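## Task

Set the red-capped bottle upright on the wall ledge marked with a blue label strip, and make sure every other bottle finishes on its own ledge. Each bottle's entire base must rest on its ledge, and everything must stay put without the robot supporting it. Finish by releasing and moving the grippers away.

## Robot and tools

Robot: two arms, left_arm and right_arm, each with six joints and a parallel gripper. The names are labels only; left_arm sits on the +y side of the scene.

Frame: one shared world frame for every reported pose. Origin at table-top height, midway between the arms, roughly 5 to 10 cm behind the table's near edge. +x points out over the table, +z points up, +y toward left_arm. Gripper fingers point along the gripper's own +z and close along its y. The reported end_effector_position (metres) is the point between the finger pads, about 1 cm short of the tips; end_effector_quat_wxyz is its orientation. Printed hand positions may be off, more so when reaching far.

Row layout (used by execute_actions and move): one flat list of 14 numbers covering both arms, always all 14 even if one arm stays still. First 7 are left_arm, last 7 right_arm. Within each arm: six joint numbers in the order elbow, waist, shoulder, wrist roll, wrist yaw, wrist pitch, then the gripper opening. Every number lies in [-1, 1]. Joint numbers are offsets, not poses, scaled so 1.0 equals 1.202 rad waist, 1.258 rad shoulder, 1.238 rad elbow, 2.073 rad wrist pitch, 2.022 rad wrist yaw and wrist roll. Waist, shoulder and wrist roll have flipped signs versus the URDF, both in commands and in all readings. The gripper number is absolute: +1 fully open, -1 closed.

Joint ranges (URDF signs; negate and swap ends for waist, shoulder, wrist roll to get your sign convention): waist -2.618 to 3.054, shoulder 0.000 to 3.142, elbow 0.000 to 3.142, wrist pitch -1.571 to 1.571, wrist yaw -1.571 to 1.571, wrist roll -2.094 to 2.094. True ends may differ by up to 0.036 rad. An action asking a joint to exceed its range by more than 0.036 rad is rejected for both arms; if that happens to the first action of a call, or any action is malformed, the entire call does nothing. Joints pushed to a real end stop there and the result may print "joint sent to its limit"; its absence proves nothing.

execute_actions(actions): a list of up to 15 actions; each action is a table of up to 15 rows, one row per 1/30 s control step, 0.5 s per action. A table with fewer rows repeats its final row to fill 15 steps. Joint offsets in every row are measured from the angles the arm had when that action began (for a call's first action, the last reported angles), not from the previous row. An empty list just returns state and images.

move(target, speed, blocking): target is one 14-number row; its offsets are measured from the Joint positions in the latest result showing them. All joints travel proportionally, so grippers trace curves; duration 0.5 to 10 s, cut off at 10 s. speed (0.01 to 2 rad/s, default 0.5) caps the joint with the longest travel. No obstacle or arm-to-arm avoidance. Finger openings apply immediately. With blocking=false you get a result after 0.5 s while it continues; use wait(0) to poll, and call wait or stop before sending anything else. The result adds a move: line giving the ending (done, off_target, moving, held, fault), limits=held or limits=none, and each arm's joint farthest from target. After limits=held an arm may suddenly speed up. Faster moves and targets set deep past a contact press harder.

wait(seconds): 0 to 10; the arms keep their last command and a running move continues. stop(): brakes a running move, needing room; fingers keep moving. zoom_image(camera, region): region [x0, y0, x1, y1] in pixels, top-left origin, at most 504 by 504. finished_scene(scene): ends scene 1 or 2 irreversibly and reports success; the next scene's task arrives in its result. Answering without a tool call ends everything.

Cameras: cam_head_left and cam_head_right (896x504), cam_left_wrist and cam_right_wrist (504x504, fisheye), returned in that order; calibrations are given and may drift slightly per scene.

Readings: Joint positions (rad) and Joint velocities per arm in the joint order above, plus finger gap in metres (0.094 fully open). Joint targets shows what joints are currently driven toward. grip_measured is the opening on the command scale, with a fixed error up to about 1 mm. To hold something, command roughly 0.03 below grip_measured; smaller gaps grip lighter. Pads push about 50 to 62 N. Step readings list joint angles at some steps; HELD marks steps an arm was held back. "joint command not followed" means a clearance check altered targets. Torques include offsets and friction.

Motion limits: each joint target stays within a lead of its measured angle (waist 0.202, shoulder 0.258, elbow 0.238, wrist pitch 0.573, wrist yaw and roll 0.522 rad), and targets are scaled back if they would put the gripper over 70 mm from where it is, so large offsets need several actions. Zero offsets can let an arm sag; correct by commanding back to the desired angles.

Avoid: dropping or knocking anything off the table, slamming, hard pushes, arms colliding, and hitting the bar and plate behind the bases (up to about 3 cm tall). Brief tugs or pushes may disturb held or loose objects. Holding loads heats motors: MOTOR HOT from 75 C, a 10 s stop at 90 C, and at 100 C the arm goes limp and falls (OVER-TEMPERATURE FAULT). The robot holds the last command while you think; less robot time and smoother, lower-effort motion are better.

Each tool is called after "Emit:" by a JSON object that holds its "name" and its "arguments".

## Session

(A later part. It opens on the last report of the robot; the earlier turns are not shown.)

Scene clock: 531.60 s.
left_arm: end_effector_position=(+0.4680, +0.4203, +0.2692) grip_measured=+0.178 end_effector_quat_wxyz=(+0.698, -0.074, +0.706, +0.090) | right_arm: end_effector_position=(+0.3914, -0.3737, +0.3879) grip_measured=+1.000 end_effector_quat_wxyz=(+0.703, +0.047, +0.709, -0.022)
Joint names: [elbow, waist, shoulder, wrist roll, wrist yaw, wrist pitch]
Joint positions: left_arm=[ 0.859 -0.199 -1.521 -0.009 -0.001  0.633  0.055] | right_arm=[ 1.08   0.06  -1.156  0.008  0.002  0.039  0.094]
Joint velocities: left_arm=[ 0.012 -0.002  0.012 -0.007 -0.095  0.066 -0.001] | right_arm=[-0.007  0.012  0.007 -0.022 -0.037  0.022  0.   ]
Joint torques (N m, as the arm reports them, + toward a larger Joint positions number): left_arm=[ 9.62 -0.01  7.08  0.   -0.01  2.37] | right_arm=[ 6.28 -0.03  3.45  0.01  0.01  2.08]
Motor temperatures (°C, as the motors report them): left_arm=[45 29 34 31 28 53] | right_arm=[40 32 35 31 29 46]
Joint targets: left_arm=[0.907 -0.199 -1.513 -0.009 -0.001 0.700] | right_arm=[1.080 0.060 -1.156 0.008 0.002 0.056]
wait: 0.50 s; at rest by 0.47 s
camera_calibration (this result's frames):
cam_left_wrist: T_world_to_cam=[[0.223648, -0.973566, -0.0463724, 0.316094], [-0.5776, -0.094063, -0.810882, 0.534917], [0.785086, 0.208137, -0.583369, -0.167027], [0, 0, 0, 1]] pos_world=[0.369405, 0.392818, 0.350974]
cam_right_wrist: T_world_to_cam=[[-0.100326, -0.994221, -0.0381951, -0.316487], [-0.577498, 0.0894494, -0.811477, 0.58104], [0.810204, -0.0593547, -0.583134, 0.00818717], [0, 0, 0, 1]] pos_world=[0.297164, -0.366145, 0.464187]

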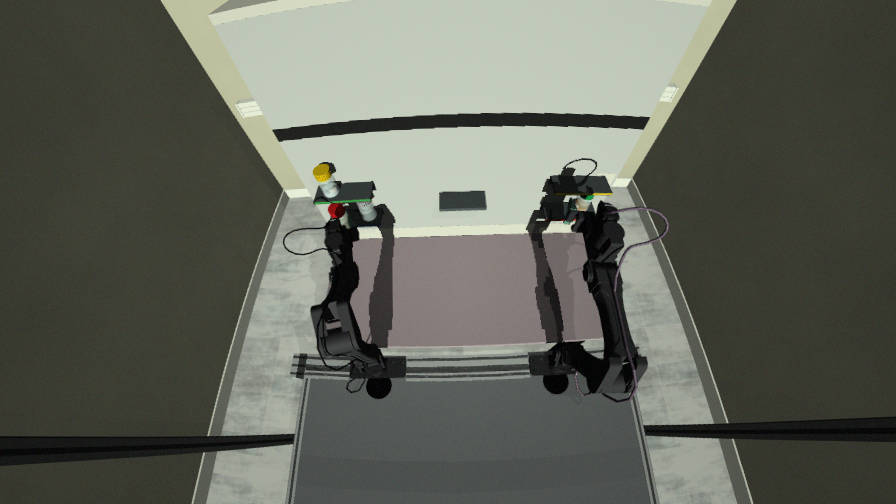

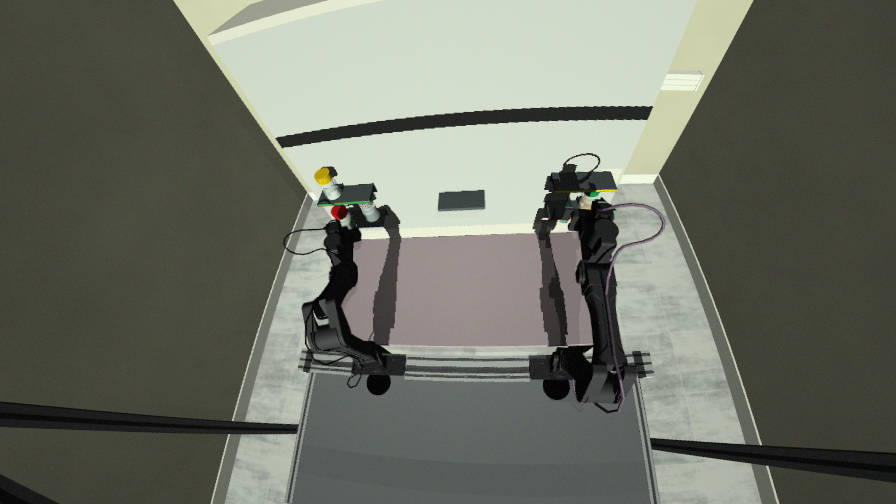

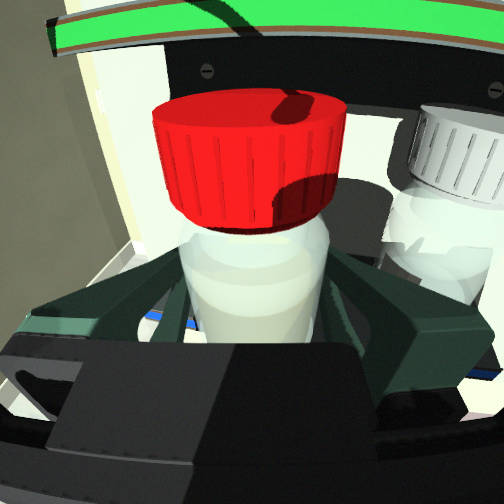

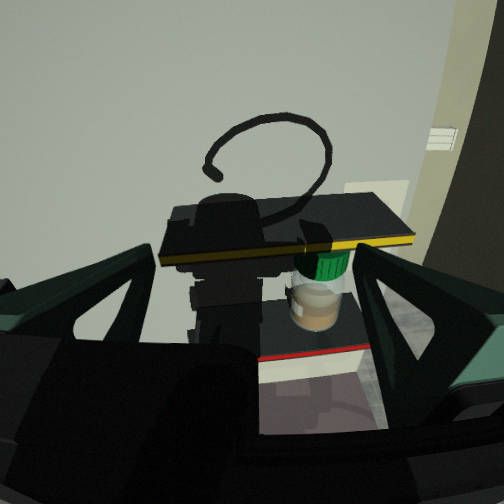

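Emit:
{"name": "execute_actions", "arguments": {"actions": [[[0.044,0,0,0,0,0.032,0.14,0,0,0,0,0,0.008,1],[0.054,0,-0.008,0,0,0.033,0.14,0,0,0,0,0,0.008,1],[0.063,0,-0.017,0,0,0.033,0.14,0,0,0,0,0,0.008,1],[0.072,0,-0.026,0,0,0.033,0.14,0,0,0,0,0,0.008,1],[0.081,0,-0.035,0,0,0.034,0.14,0,0,0,0,0,0.008,1],[0.09,0,-0.044,0,0,0.034,0.14,0,0,0,0,0,0.008,1],[0.099,0,-0.053,0,0,0.034,0.14,0,0,0,0,0,0.008,1],[0.108,0,-0.062,0,0,0.034,0.14,0,0,0,0,0,0.008,1],[0.117,0,-0.071,0,0,0.035,0.14,0,0,0,0,0,0.008,1],[0.126,0,-0.08,0,0,0.035,0.14,0,0,0,0,0,0.008,1],[0.134,0,-0.089,0,0,0.035,0.14,0,0,0,0,0,0.008,1],[0.141,0,-0.097,0,0,0.035,0.14,0,0,0,0,0,0.008,1],[0.146,0,-0.103,0,0,0.035,0.14,0,0,0,0,0,0.008,1]]]}}

Emit:
{"name": "wait", "arguments": {"seconds": 0.5}}

Scene clock: 549.00 s.
left_arm: end_effector_position=(+0.5020, +0.4282, +0.2729) grip_measured=+0.178 end_effector_quat_wxyz=(+0.703, -0.073, +0.702, +0.091) | right_arm: end_effector_position=(+0.3914, -0.3737, +0.3879) grip_measured=+1.000 end_effector_quat_wxyz=(+0.703, +0.047, +0.709, -0.022)
Joint names: [elbow, waist, shoulder, wrist roll, wrist yaw, wrist pitch]
Joint positions: left_arm=[ 0.993 -0.199 -1.653 -0.009 -0.001  0.643  0.055] | right_arm=[ 1.08   0.06  -1.156  0.008  0.002  0.039  0.094]
Joint velocities: left_arm=[ 0.066  0.012 -0.115 -0.007 -0.007 -0.007 -0.001] | right_arm=[ 0.012  0.012 -0.007 -0.007  0.022  0.037  0.   ]
Joint torques (N m, as the arm reports them, + toward a larger Joint positions number): left_arm=[ 9.3   0.    8.39  0.   -0.01  2.33] | right_arm=[ 6.25 -0.02  3.47  0.01  0.02  2.09]
Motor temperatures (°C, as the motors report them): left_arm=[45 29 35 31 28 54] | right_arm=[40 32 35 31 29 46]
Joint targets: left_arm=[1.040 -0.199 -1.651 -0.009 -0.001 0.706] | right_arm=[1.080 0.060 -1.156 0.008 0.002 0.056]
Step readings (joint positions):
0: left_arm=[0.859 -0.199 -1.521 -0.009 -0.001 0.634] | right_arm=[1.080 0.060 -1.156 0.008 0.002 0.039]
1: left_arm=[0.859 -0.199 -1.521 -0.009 -0.001 0.634] | right_arm=[1.080 0.060 -1.156 0.008 0.002 0.039]
2: left_arm=[0.862 -0.199 -1.523 -0.009 -0.001 0.634] | right_arm=[1.080 0.060 -1.156 0.008 0.002 0.039]
4: left_arm=[0.881 -0.199 -1.537 -0.009 -0.001 0.634] | right_arm=[1.080 0.060 -1.156 0.008 0.002 0.039]
8: left_arm=[0.931 -0.199 -1.581 -0.009 -0.001 0.639] | right_arm=[1.080 0.060 -1.156 0.008 0.002 0.039]
15: Joint positions above
camera_calibration (this result's frames):
cam_left_wrist: T_world_to_cam=[[0.224015, -0.973478, -0.0464451, 0.316221], [-0.567943, -0.0916696, -0.817947, 0.554341], [0.791996, 0.209611, -0.573416, -0.199967], [0, 0, 0, 1]] pos_world=[0.402369, 0.400565, 0.353444]
cam_right_wrist: T_world_to_cam=[[-0.100326, -0.994221, -0.0381951, -0.316487], [-0.577498, 0.0894494, -0.811477, 0.58104], [0.810204, -0.0593547, -0.583134, 0.00818717], [0, 0, 0, 1]] pos_world=[0.297164, -0.366145, 0.464187]

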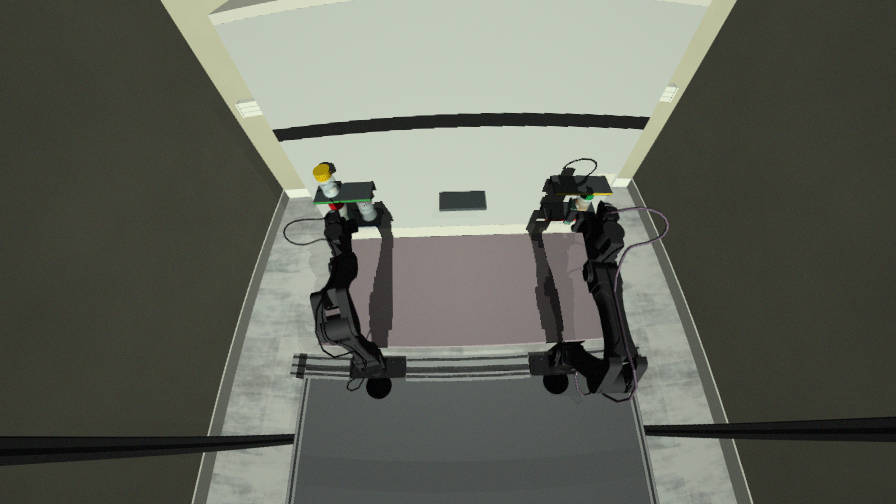

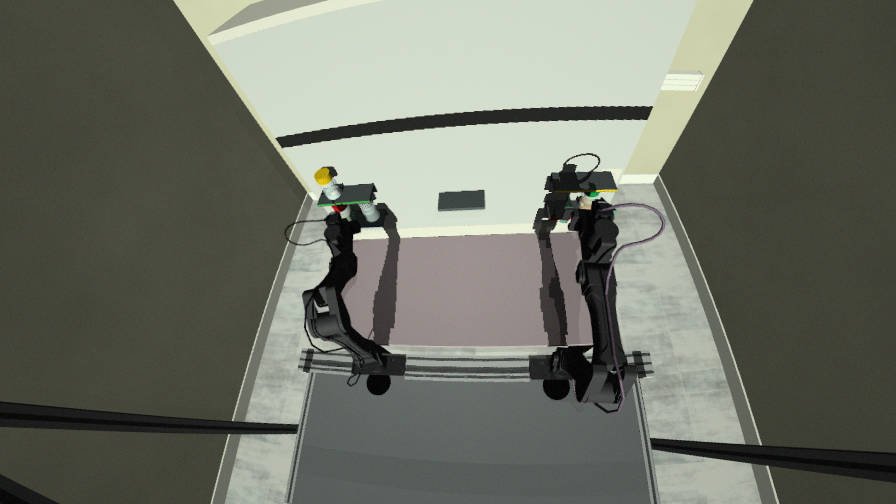

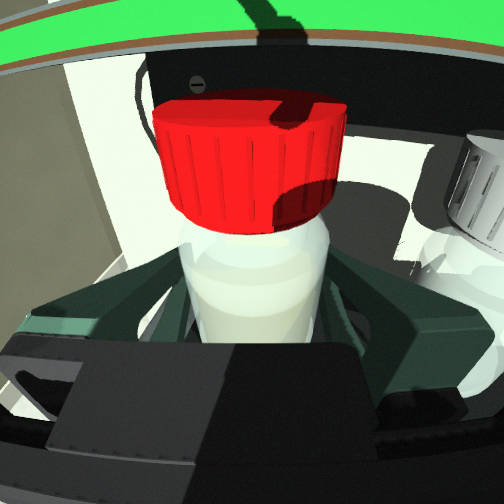

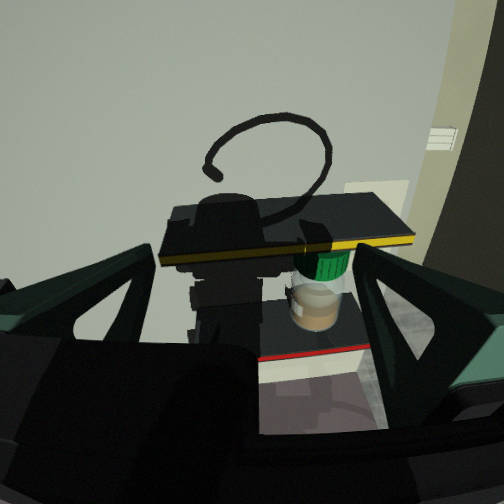

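Scene clock: 549.50 s.
left_arm: end_effector_position=(+0.5030, +0.4285, +0.2702) grip_measured=+0.178 end_effector_quat_wxyz=(+0.701, -0.073, +0.704, +0.091) | right_arm: end_effector_position=(+0.3914, -0.3737, +0.3879) grip_measured=+1.000 end_effector_quat_wxyz=(+0.703, +0.047, +0.709, -0.022)
Joint names: [elbow, waist, shoulder, wrist roll, wrist yaw, wrist pitch]
Joint positions: left_arm=[ 0.993 -0.199 -1.659 -0.009 -0.001  0.643  0.055] | right_arm=[ 1.08   0.06  -1.156  0.008  0.002  0.039  0.094]
Joint velocities: left_arm=[-0.007  0.017  0.002  0.066  0.051 -0.066  0.   ] | right_arm=[ 0.007 -0.002  0.007  0.022  0.022 -0.051  0.   ]
Joint torques (N m, as the arm reports them, + toward a larger Joint positions number): left_arm=[ 9.55  0.01  8.25 -0.01 -0.01  2.33] | right_arm=[ 6.27 -0.05  3.44  0.02  0.03  2.09]
Motor temperatures (°C, as the motors report them): left_arm=[45 29 35 31 28 54] | right_arm=[40 32 35 31 29 46]
Joint targets: left_arm=[1.040 -0.199 -1.651 -0.009 -0.001 0.706] | right_arm=[1.080 0.060 -1.156 0.008 0.002 0.056]
wait: 0.50 s; at rest by 0.23 s
camera_calibration (this result's frames):
cam_left_wrist: T_world_to_cam=[[0.223855, -0.973517, -0.0464139, 0.31623], [-0.572178, -0.0927189, -0.814871, 0.55443], [0.788987, 0.20897, -0.577781, -0.199437], [0, 0, 0, 1]] pos_world=[0.403797, 0.400938, 0.351236]
cam_right_wrist: T_world_to_cam=[[-0.100326, -0.994221, -0.0381951, -0.316487], [-0.577498, 0.0894494, -0.811477, 0.58104], [0.810204, -0.0593547, -0.583134, 0.00818717], [0, 0, 0, 1]] pos_world=[0.297164, -0.366145, 0.464187]

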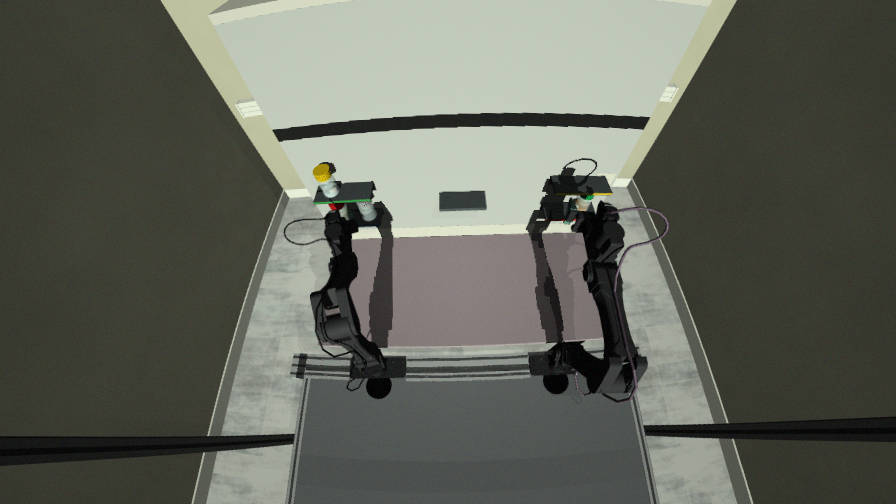

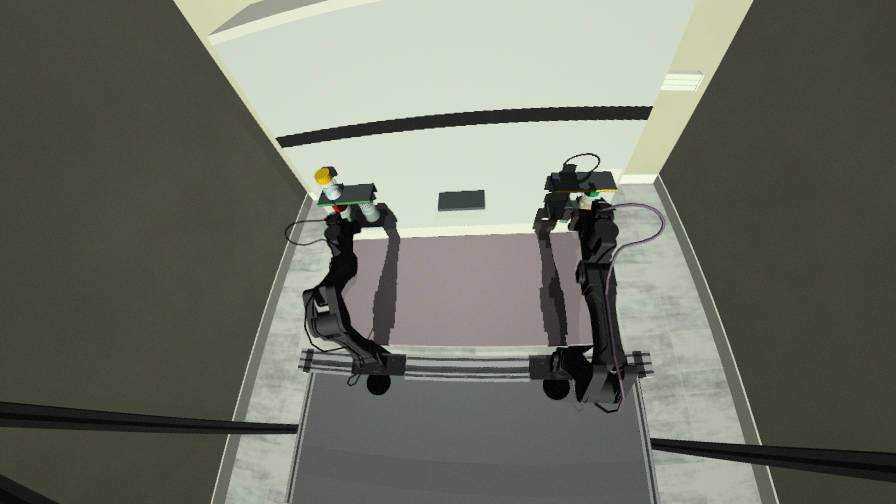

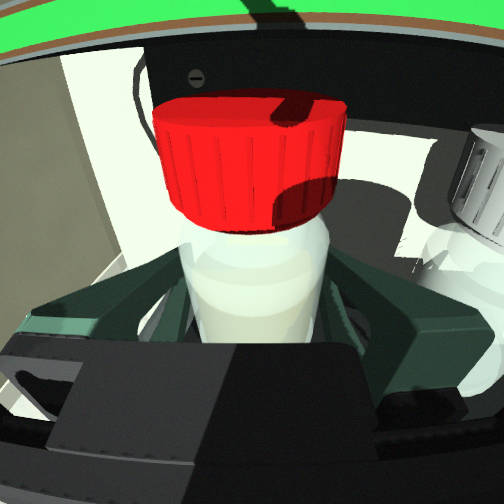

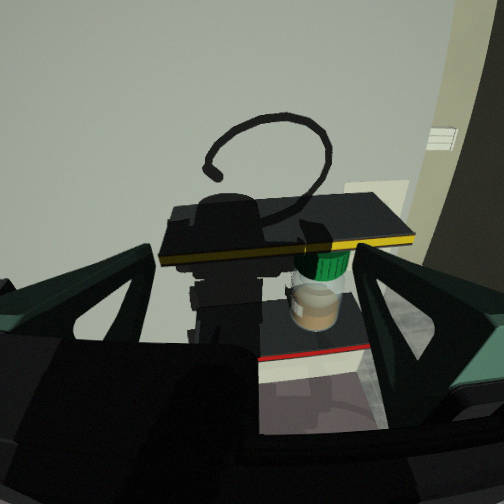

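Emit:
{"name": "execute_actions", "arguments": {"actions": [[[0.02,0,0,0,0,0.031,0.14,0,0,0,0,0,0.008,1],[0.005,0,0,0,0,0.031,0.14,0,0,0,0,0,0.008,1],[-0.009,0,0,0,0,0.032,0.14,0,0,0,0,0,0.008,1],[-0.014,0,0,0,0,0.035,0.14,0,0,0,0,0,0.008,1],[-0.019,0,0,0,0,0.038,0.14,0,0,0,0,0,0.008,1],[-0.024,0,0,0,0,0.041,0.14,0,0,0,0,0,0.008,1],[-0.029,0,0,0,0,0.044,0.14,0,0,0,0,0,0.008,1],[-0.034,0,0,0,0,0.047,0.14,0,0,0,0,0,0.008,1],[-0.038,0,0,0,0,0.050,0.14,0,0,0,0,0,0.008,1],[-0.041,0,0,0,0,0.052,0.14,0,0,0,0,0,0.008,1]]]}}

Emit:
{"name": "wait", "arguments": {"seconds": 0.5}}

Scene clock: 560.37 s.
left_arm: end_effector_position=(+0.4986, +0.4276, +0.2642) grip_measured=+0.178 end_effector_quat_wxyz=(+0.706, -0.073, +0.698, +0.091) | right_arm: end_effector_position=(+0.3914, -0.3737, +0.3879) grip_measured=+1.000 end_effector_quat_wxyz=(+0.703, +0.047, +0.709, -0.022)
Joint names: [elbow, waist, shoulder, wrist roll, wrist yaw, wrist pitch]
Joint positions: left_arm=[ 0.951 -0.199 -1.659 -0.009 -0.001  0.701  0.055] | right_arm=[ 1.08   0.06  -1.156  0.008  0.002  0.039  0.094]
Joint velocities: left_arm=[-0.002 -0.007 -0.002 -0.007  0.007  0.007 -0.001] | right_arm=[ 0.012 -0.002  0.012  0.081  0.007  0.022  0.   ]
Joint torques (N m, as the arm reports them, + toward a larger Joint positions number): left_arm=[ 5.67  0.    7.58  0.   -0.01  2.19] | right_arm=[6.22 0.   3.46 0.   0.04 2.08]
Motor temperatures (°C, as the motors report them): left_arm=[45 29 36 31 28 54] | right_arm=[40 32 35 31 29 46]
Joint targets: left_arm=[0.942 -0.199 -1.659 -0.009 -0.001 0.751] | right_arm=[1.080 0.060 -1.156 0.008 0.002 0.056]
Step readings (joint positions):
0: left_arm=[0.993 -0.199 -1.659 -0.009 -0.001 0.643] | right_arm=[1.080 0.060 -1.156 0.008 0.002 0.039]
1: left_arm=[0.993 -0.199 -1.659 -0.009 -0.001 0.643] | right_arm=[1.080 0.060 -1.156 0.008 0.002 0.039]
2: left_arm=[0.993 -0.199 -1.659 -0.009 -0.001 0.643] | right_arm=[1.080 0.060 -1.156 0.008 0.002 0.039]
4: left_arm=[0.991 -0.199 -1.659 -0.009 -0.001 0.646] | right_arm=[1.080 0.060 -1.156 0.008 0.002 0.039]
8: left_arm=[0.967 -0.199 -1.659 -0.009 -0.001 0.669] | right_arm=[1.080 0.060 -1.156 0.008 0.002 0.039]
15: Joint positions above
camera_calibration (this result's frames):
cam_left_wrist: T_world_to_cam=[[0.224314, -0.973407, -0.0465008, 0.315767], [-0.560035, -0.0897119, -0.823597, 0.541995], [0.797523, 0.210787, -0.565266, -0.20759], [0, 0, 0, 1]] pos_world=[0.398263, 0.39975, 0.343726]
cam_right_wrist: T_world_to_cam=[[-0.100326, -0.994221, -0.0381951, -0.316487], [-0.577498, 0.0894494, -0.811477, 0.58104], [0.810204, -0.0593547, -0.583134, 0.00818717], [0, 0, 0, 1]] pos_world=[0.297164, -0.366145, 0.464187]

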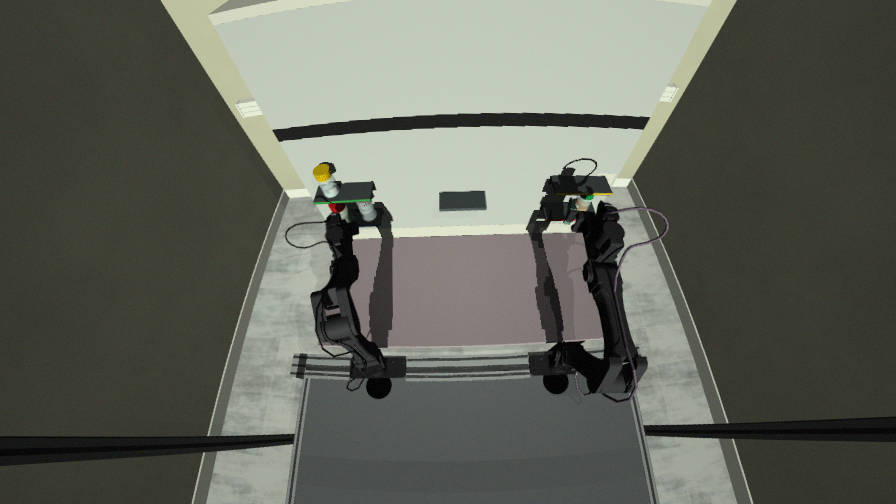

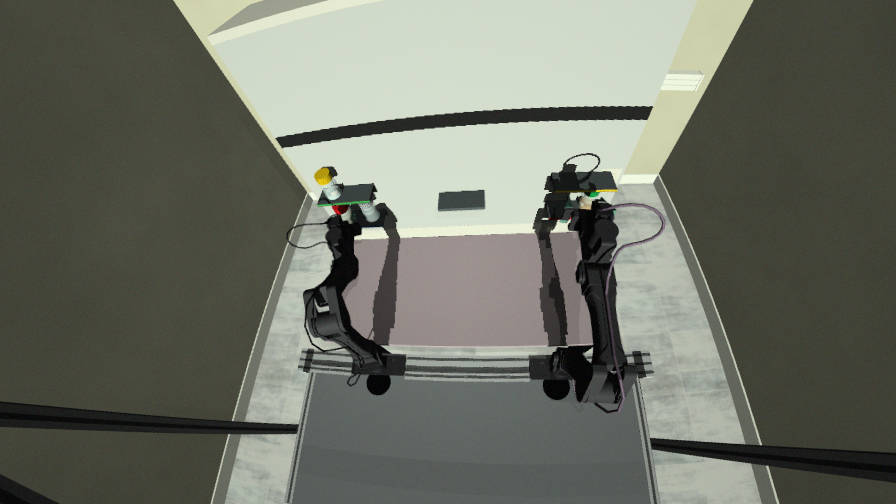

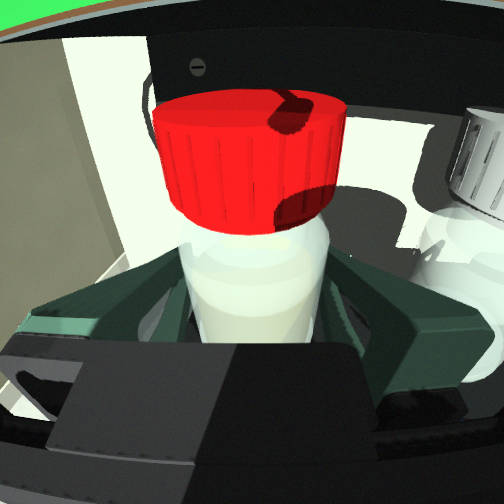

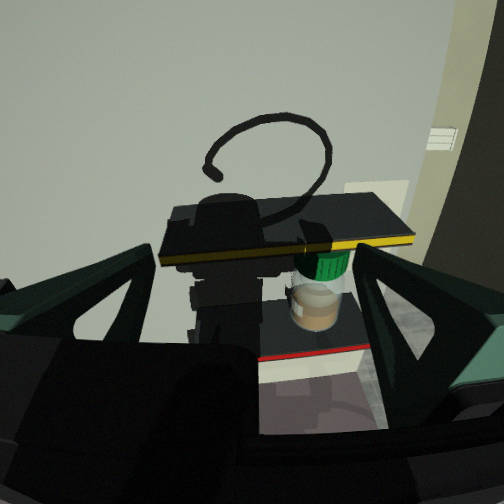

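Scene clock: 560.87 s.
left_arm: end_effector_position=(+0.4986, +0.4275, +0.2645) grip_measured=+0.178 end_effector_quat_wxyz=(+0.707, -0.073, +0.698, +0.091) | right_arm: end_effector_position=(+0.3914, -0.3737, +0.3879) grip_measured=+1.000 end_effector_quat_wxyz=(+0.703, +0.047, +0.709, -0.022)
Joint names: [elbow, waist, shoulder, wrist roll, wrist yaw, wrist pitch]
Joint positions: left_arm=[ 0.95  -0.199 -1.659 -0.009 -0.001  0.703  0.055] | right_arm=[ 1.08   0.06  -1.156  0.008  0.002  0.039  0.094]
Joint velocities: left_arm=[-0.002  0.007  0.007 -0.007 -0.022 -0.051 -0.   ] | right_arm=[ 0.002 -0.002  0.002 -0.007  0.022 -0.051  0.   ]
Joint torques (N m, as the arm reports them, + toward a larger Joint positions number): left_arm=[ 5.7   0.    7.56  0.   -0.01  2.18] | right_arm=[ 6.24 -0.02  3.43  0.01  0.04  2.07]
Motor temperatures (°C, as the motors report them): left_arm=[45 29 36 31 28 54] | right_arm=[40 32 35 31 29 46]
Joint targets: left_arm=[0.943 -0.199 -1.659 -0.009 -0.001 0.751] | right_arm=[1.080 0.060 -1.156 0.008 0.002 0.056]
wait: 0.50 s; at rest by 0.20 s
camera_calibration (this result's frames):
cam_left_wrist: T_world_to_cam=[[0.224361, -0.973396, -0.046509, 0.315747], [-0.558814, -0.0894096, -0.824459, 0.541605], [0.798367, 0.210966, -0.564007, -0.20823], [0, 0, 0, 1]] pos_world=[0.398059, 0.399701, 0.343773]
cam_right_wrist: T_world_to_cam=[[-0.100326, -0.994221, -0.0381951, -0.316487], [-0.577498, 0.0894494, -0.811477, 0.58104], [0.810204, -0.0593547, -0.583134, 0.00818717], [0, 0, 0, 1]] pos_world=[0.297164, -0.366145, 0.464187]

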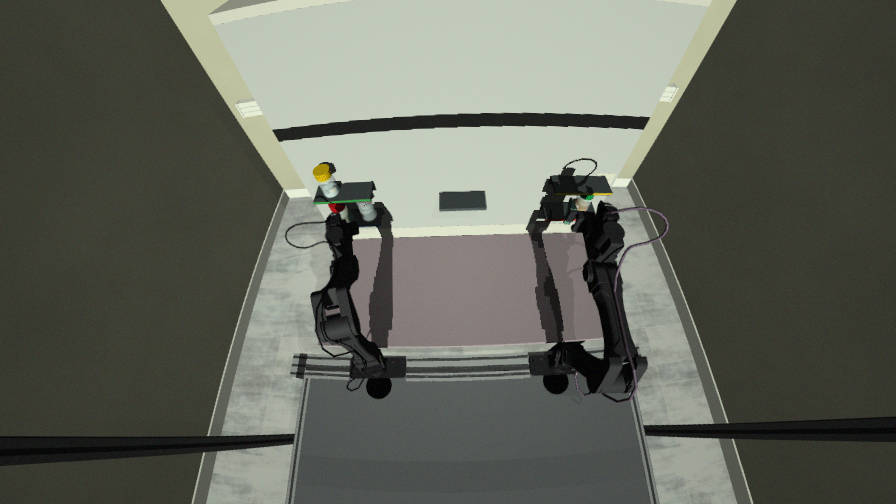

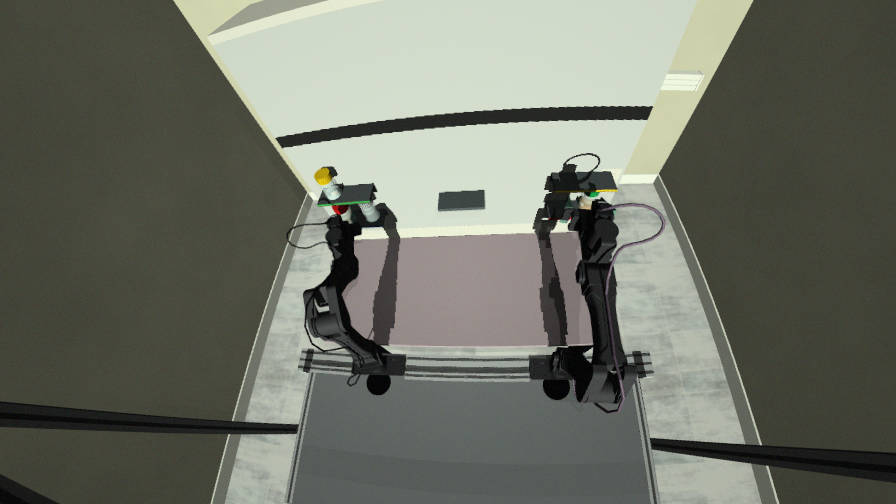

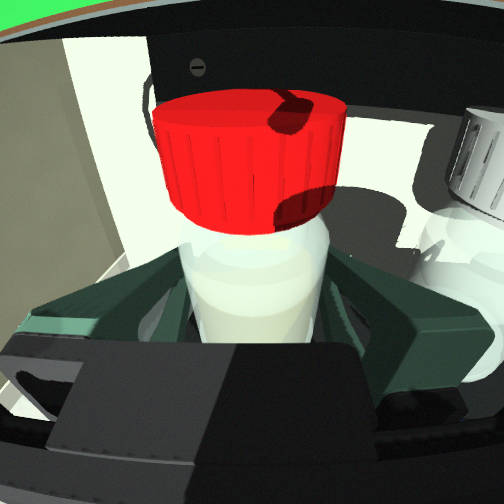

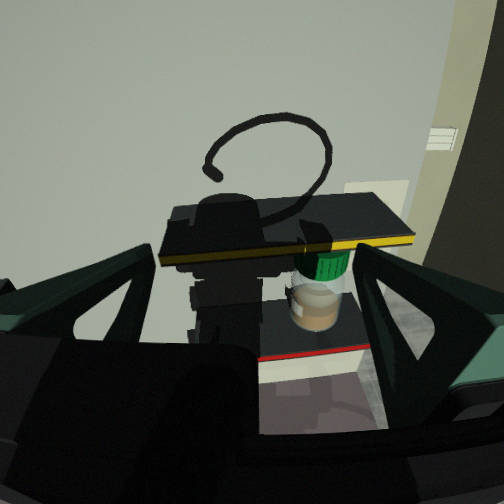

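Emit:
{"name": "execute_actions", "arguments": {"actions": [[[-0.005,0,-0.004,0,0,0.02,0.14,0,0,0,0,0,0.008,1],[-0.005,0,-0.008,0,0,0.02,0.14,0,0,0,0,0,0.008,1],[-0.005,0,-0.012,0,0,0.02,0.14,0,0,0,0,0,0.008,1],[-0.005,0,-0.016,0,0,0.02,0.14,0,0,0,0,0,0.008,1],[-0.005,0,-0.02,0,0,0.02,0.14,0,0,0,0,0,0.008,1]]]}}

Emit:
{"name": "wait", "arguments": {"seconds": 0.3}}

Scene clock: 569.73 s.
left_arm: end_effector_position=(+0.5003, +0.4280, +0.2640) grip_measured=+0.178 end_effector_quat_wxyz=(+0.710, -0.072, +0.694, +0.092) | right_arm: end_effector_position=(+0.3914, -0.3737, +0.3879) grip_measured=+1.000 end_effector_quat_wxyz=(+0.703, +0.047, +0.709, -0.022)
Joint names: [elbow, waist, shoulder, wrist roll, wrist yaw, wrist pitch]
Joint positions: left_arm=[ 0.95  -0.199 -1.671 -0.009 -0.001  0.726  0.055] | right_arm=[ 1.08   0.06  -1.156  0.008  0.002  0.039  0.094]
Joint velocities: left_arm=[ 0.002  0.007  0.002  0.051 -0.022 -0.051  0.   ] | right_arm=[ 0.017 -0.002  0.012  0.037 -0.066 -0.051  0.   ]
Joint torques (N m, as the arm reports them, + toward a larger Joint positions number): left_arm=[ 5.76  0.01  6.66  0.   -0.01  1.91] | right_arm=[ 6.24 -0.04  3.48  0.01  0.04  2.09]
Motor temperatures (°C, as the motors report them): left_arm=[43 29 36 31 28 54] | right_arm=[40 32 35 31 29 46]
Joint targets: left_arm=[0.944 -0.199 -1.684 -0.009 -0.001 0.745] | right_arm=[1.080 0.060 -1.156 0.008 0.002 0.056]
Step readings (joint positions):
0: left_arm=[0.950 -0.199 -1.659 -0.009 -0.001 0.703] | right_arm=[1.080 0.060 -1.156 0.008 0.002 0.039]
1: left_arm=[0.950 -0.199 -1.659 -0.009 -0.001 0.703] | right_arm=[1.080 0.060 -1.156 0.008 0.002 0.039]
2: left_arm=[0.950 -0.199 -1.659 -0.009 -0.001 0.703] | right_arm=[1.080 0.060 -1.156 0.008 0.002 0.039]
4: left_arm=[0.950 -0.199 -1.662 -0.009 -0.001 0.708] | right_arm=[1.080 0.060 -1.156 0.008 0.002 0.039]
8: left_arm=[0.950 -0.199 -1.669 -0.009 -0.001 0.722] | right_arm=[1.080 0.060 -1.156 0.008 0.002 0.039]
15: Joint positions above
camera_calibration (this result's frames):
cam_left_wrist: T_world_to_cam=[[0.224672, -0.973321, -0.0465631, 0.31557], [-0.550536, -0.0873625, -0.830228, 0.538768], [0.804011, 0.212163, -0.555476, -0.215566], [0, 0, 0, 1]] pos_world=[0.399028, 0.399954, 0.342252]
cam_right_wrist: T_world_to_cam=[[-0.100326, -0.994221, -0.0381951, -0.316487], [-0.577498, 0.0894494, -0.811477, 0.58104], [0.810204, -0.0593547, -0.583134, 0.00818717], [0, 0, 0, 1]] pos_world=[0.297164, -0.366145, 0.464187]

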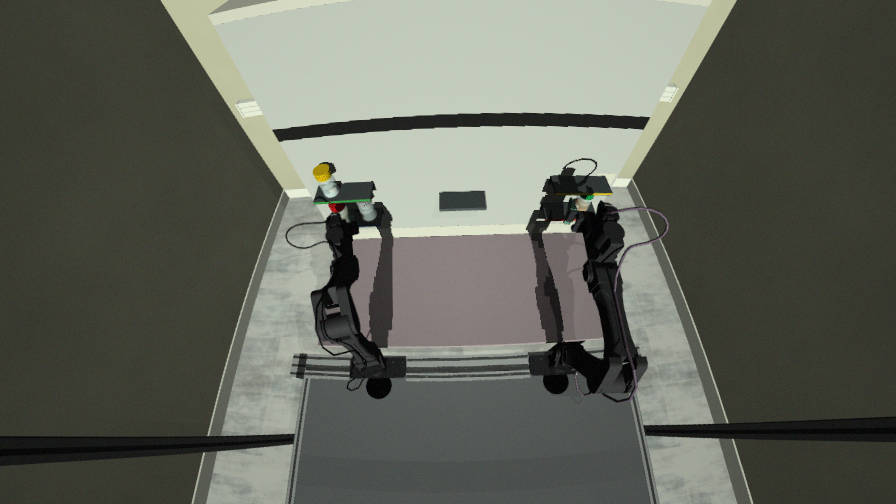

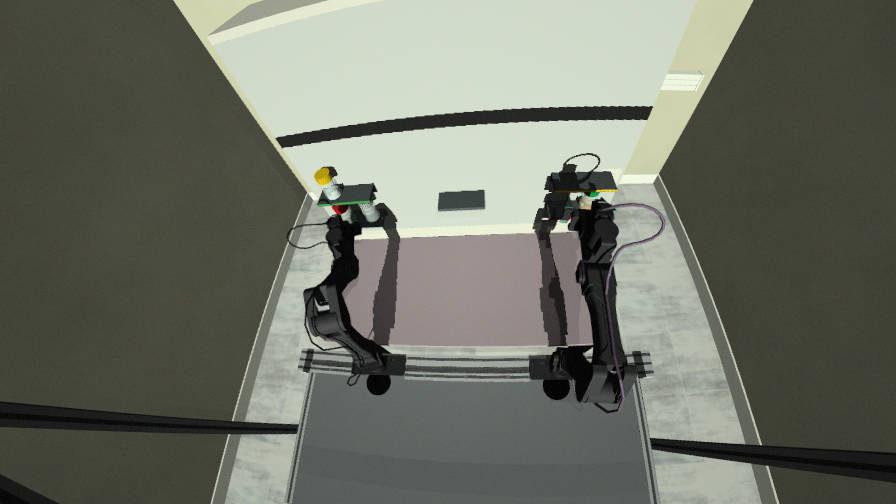

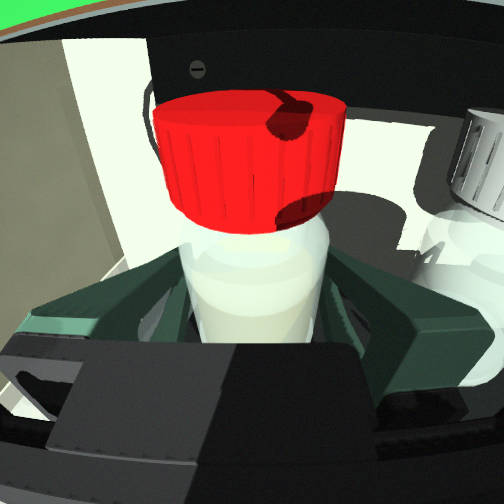

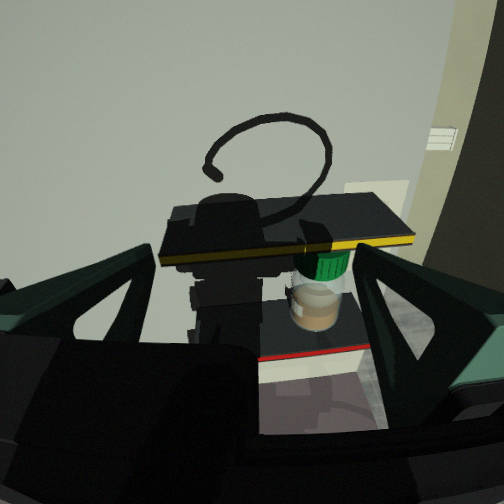

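Scene clock: 570.03 s.
left_arm: end_effector_position=(+0.5003, +0.4280, +0.2640) grip_measured=+0.178 end_effector_quat_wxyz=(+0.710, -0.072, +0.694, +0.092) | right_arm: end_effector_position=(+0.3914, -0.3737, +0.3879) grip_measured=+1.000 end_effector_quat_wxyz=(+0.703, +0.047, +0.709, -0.022)
Joint names: [elbow, waist, shoulder, wrist roll, wrist yaw, wrist pitch]
Joint positions: left_arm=[ 0.95  -0.199 -1.671 -0.009 -0.001  0.726  0.055] | right_arm=[ 1.08   0.06  -1.156  0.008  0.002  0.039  0.094]
Joint velocities: left_arm=[-0.007 -0.002  0.002 -0.007 -0.051  0.037  0.001] | right_arm=[-0.002  0.002 -0.007  0.081  0.007 -0.051  0.   ]
Joint torques (N m, as the arm reports them, + toward a larger Joint positions number): left_arm=[ 5.75  0.02  6.64  0.   -0.01  1.91] | right_arm=[ 6.28 -0.02  3.46  0.02  0.03  2.07]
Motor temperatures (°C, as the motors report them): left_arm=[43 29 36 31 28 54] | right_arm=[40 32 35 31 29 46]
Joint targets: left_arm=[0.944 -0.199 -1.684 -0.009 -0.001 0.745] | right_arm=[1.080 0.060 -1.156 0.008 0.002 0.056]
wait: 0.30 s; at rest by 0.17 s
camera_calibration (this result's frames):
cam_left_wrist: T_world_to_cam=[[0.224672, -0.973321, -0.0465631, 0.31557], [-0.550536, -0.0873625, -0.830228, 0.538768], [0.804011, 0.212163, -0.555476, -0.215566], [0, 0, 0, 1]] pos_world=[0.399028, 0.399954, 0.342252]
cam_right_wrist: T_world_to_cam=[[-0.100326, -0.994221, -0.0381951, -0.316487], [-0.577498, 0.0894494, -0.811477, 0.58104], [0.810204, -0.0593547, -0.583134, 0.00818717], [0, 0, 0, 1]] pos_world=[0.297164, -0.366145, 0.464187]

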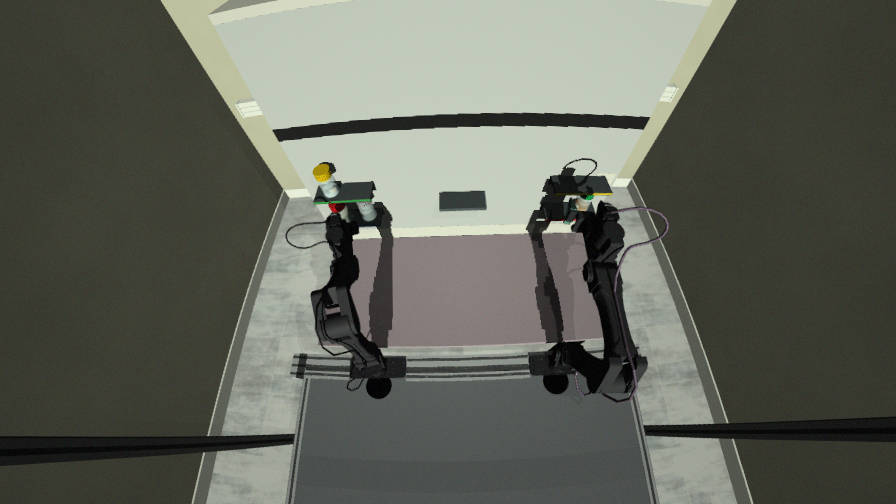

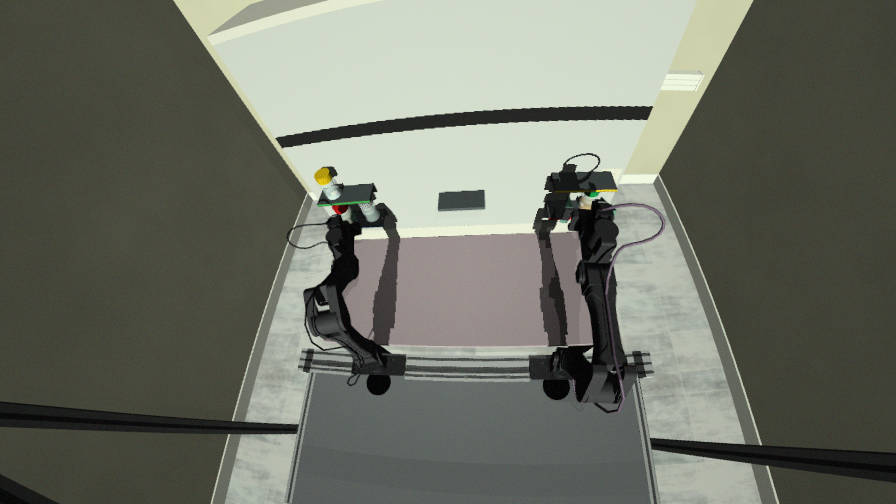

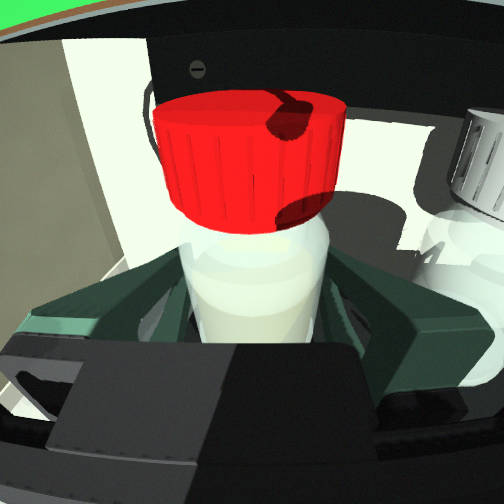

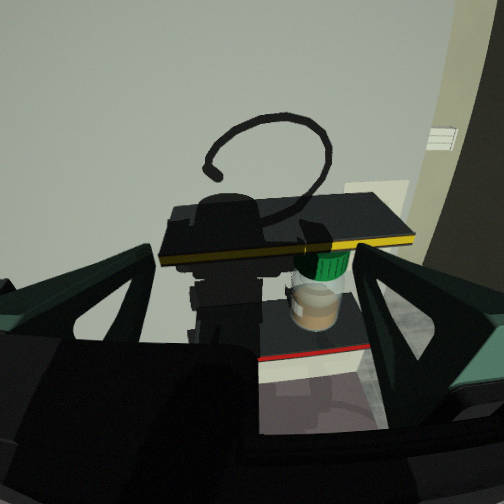

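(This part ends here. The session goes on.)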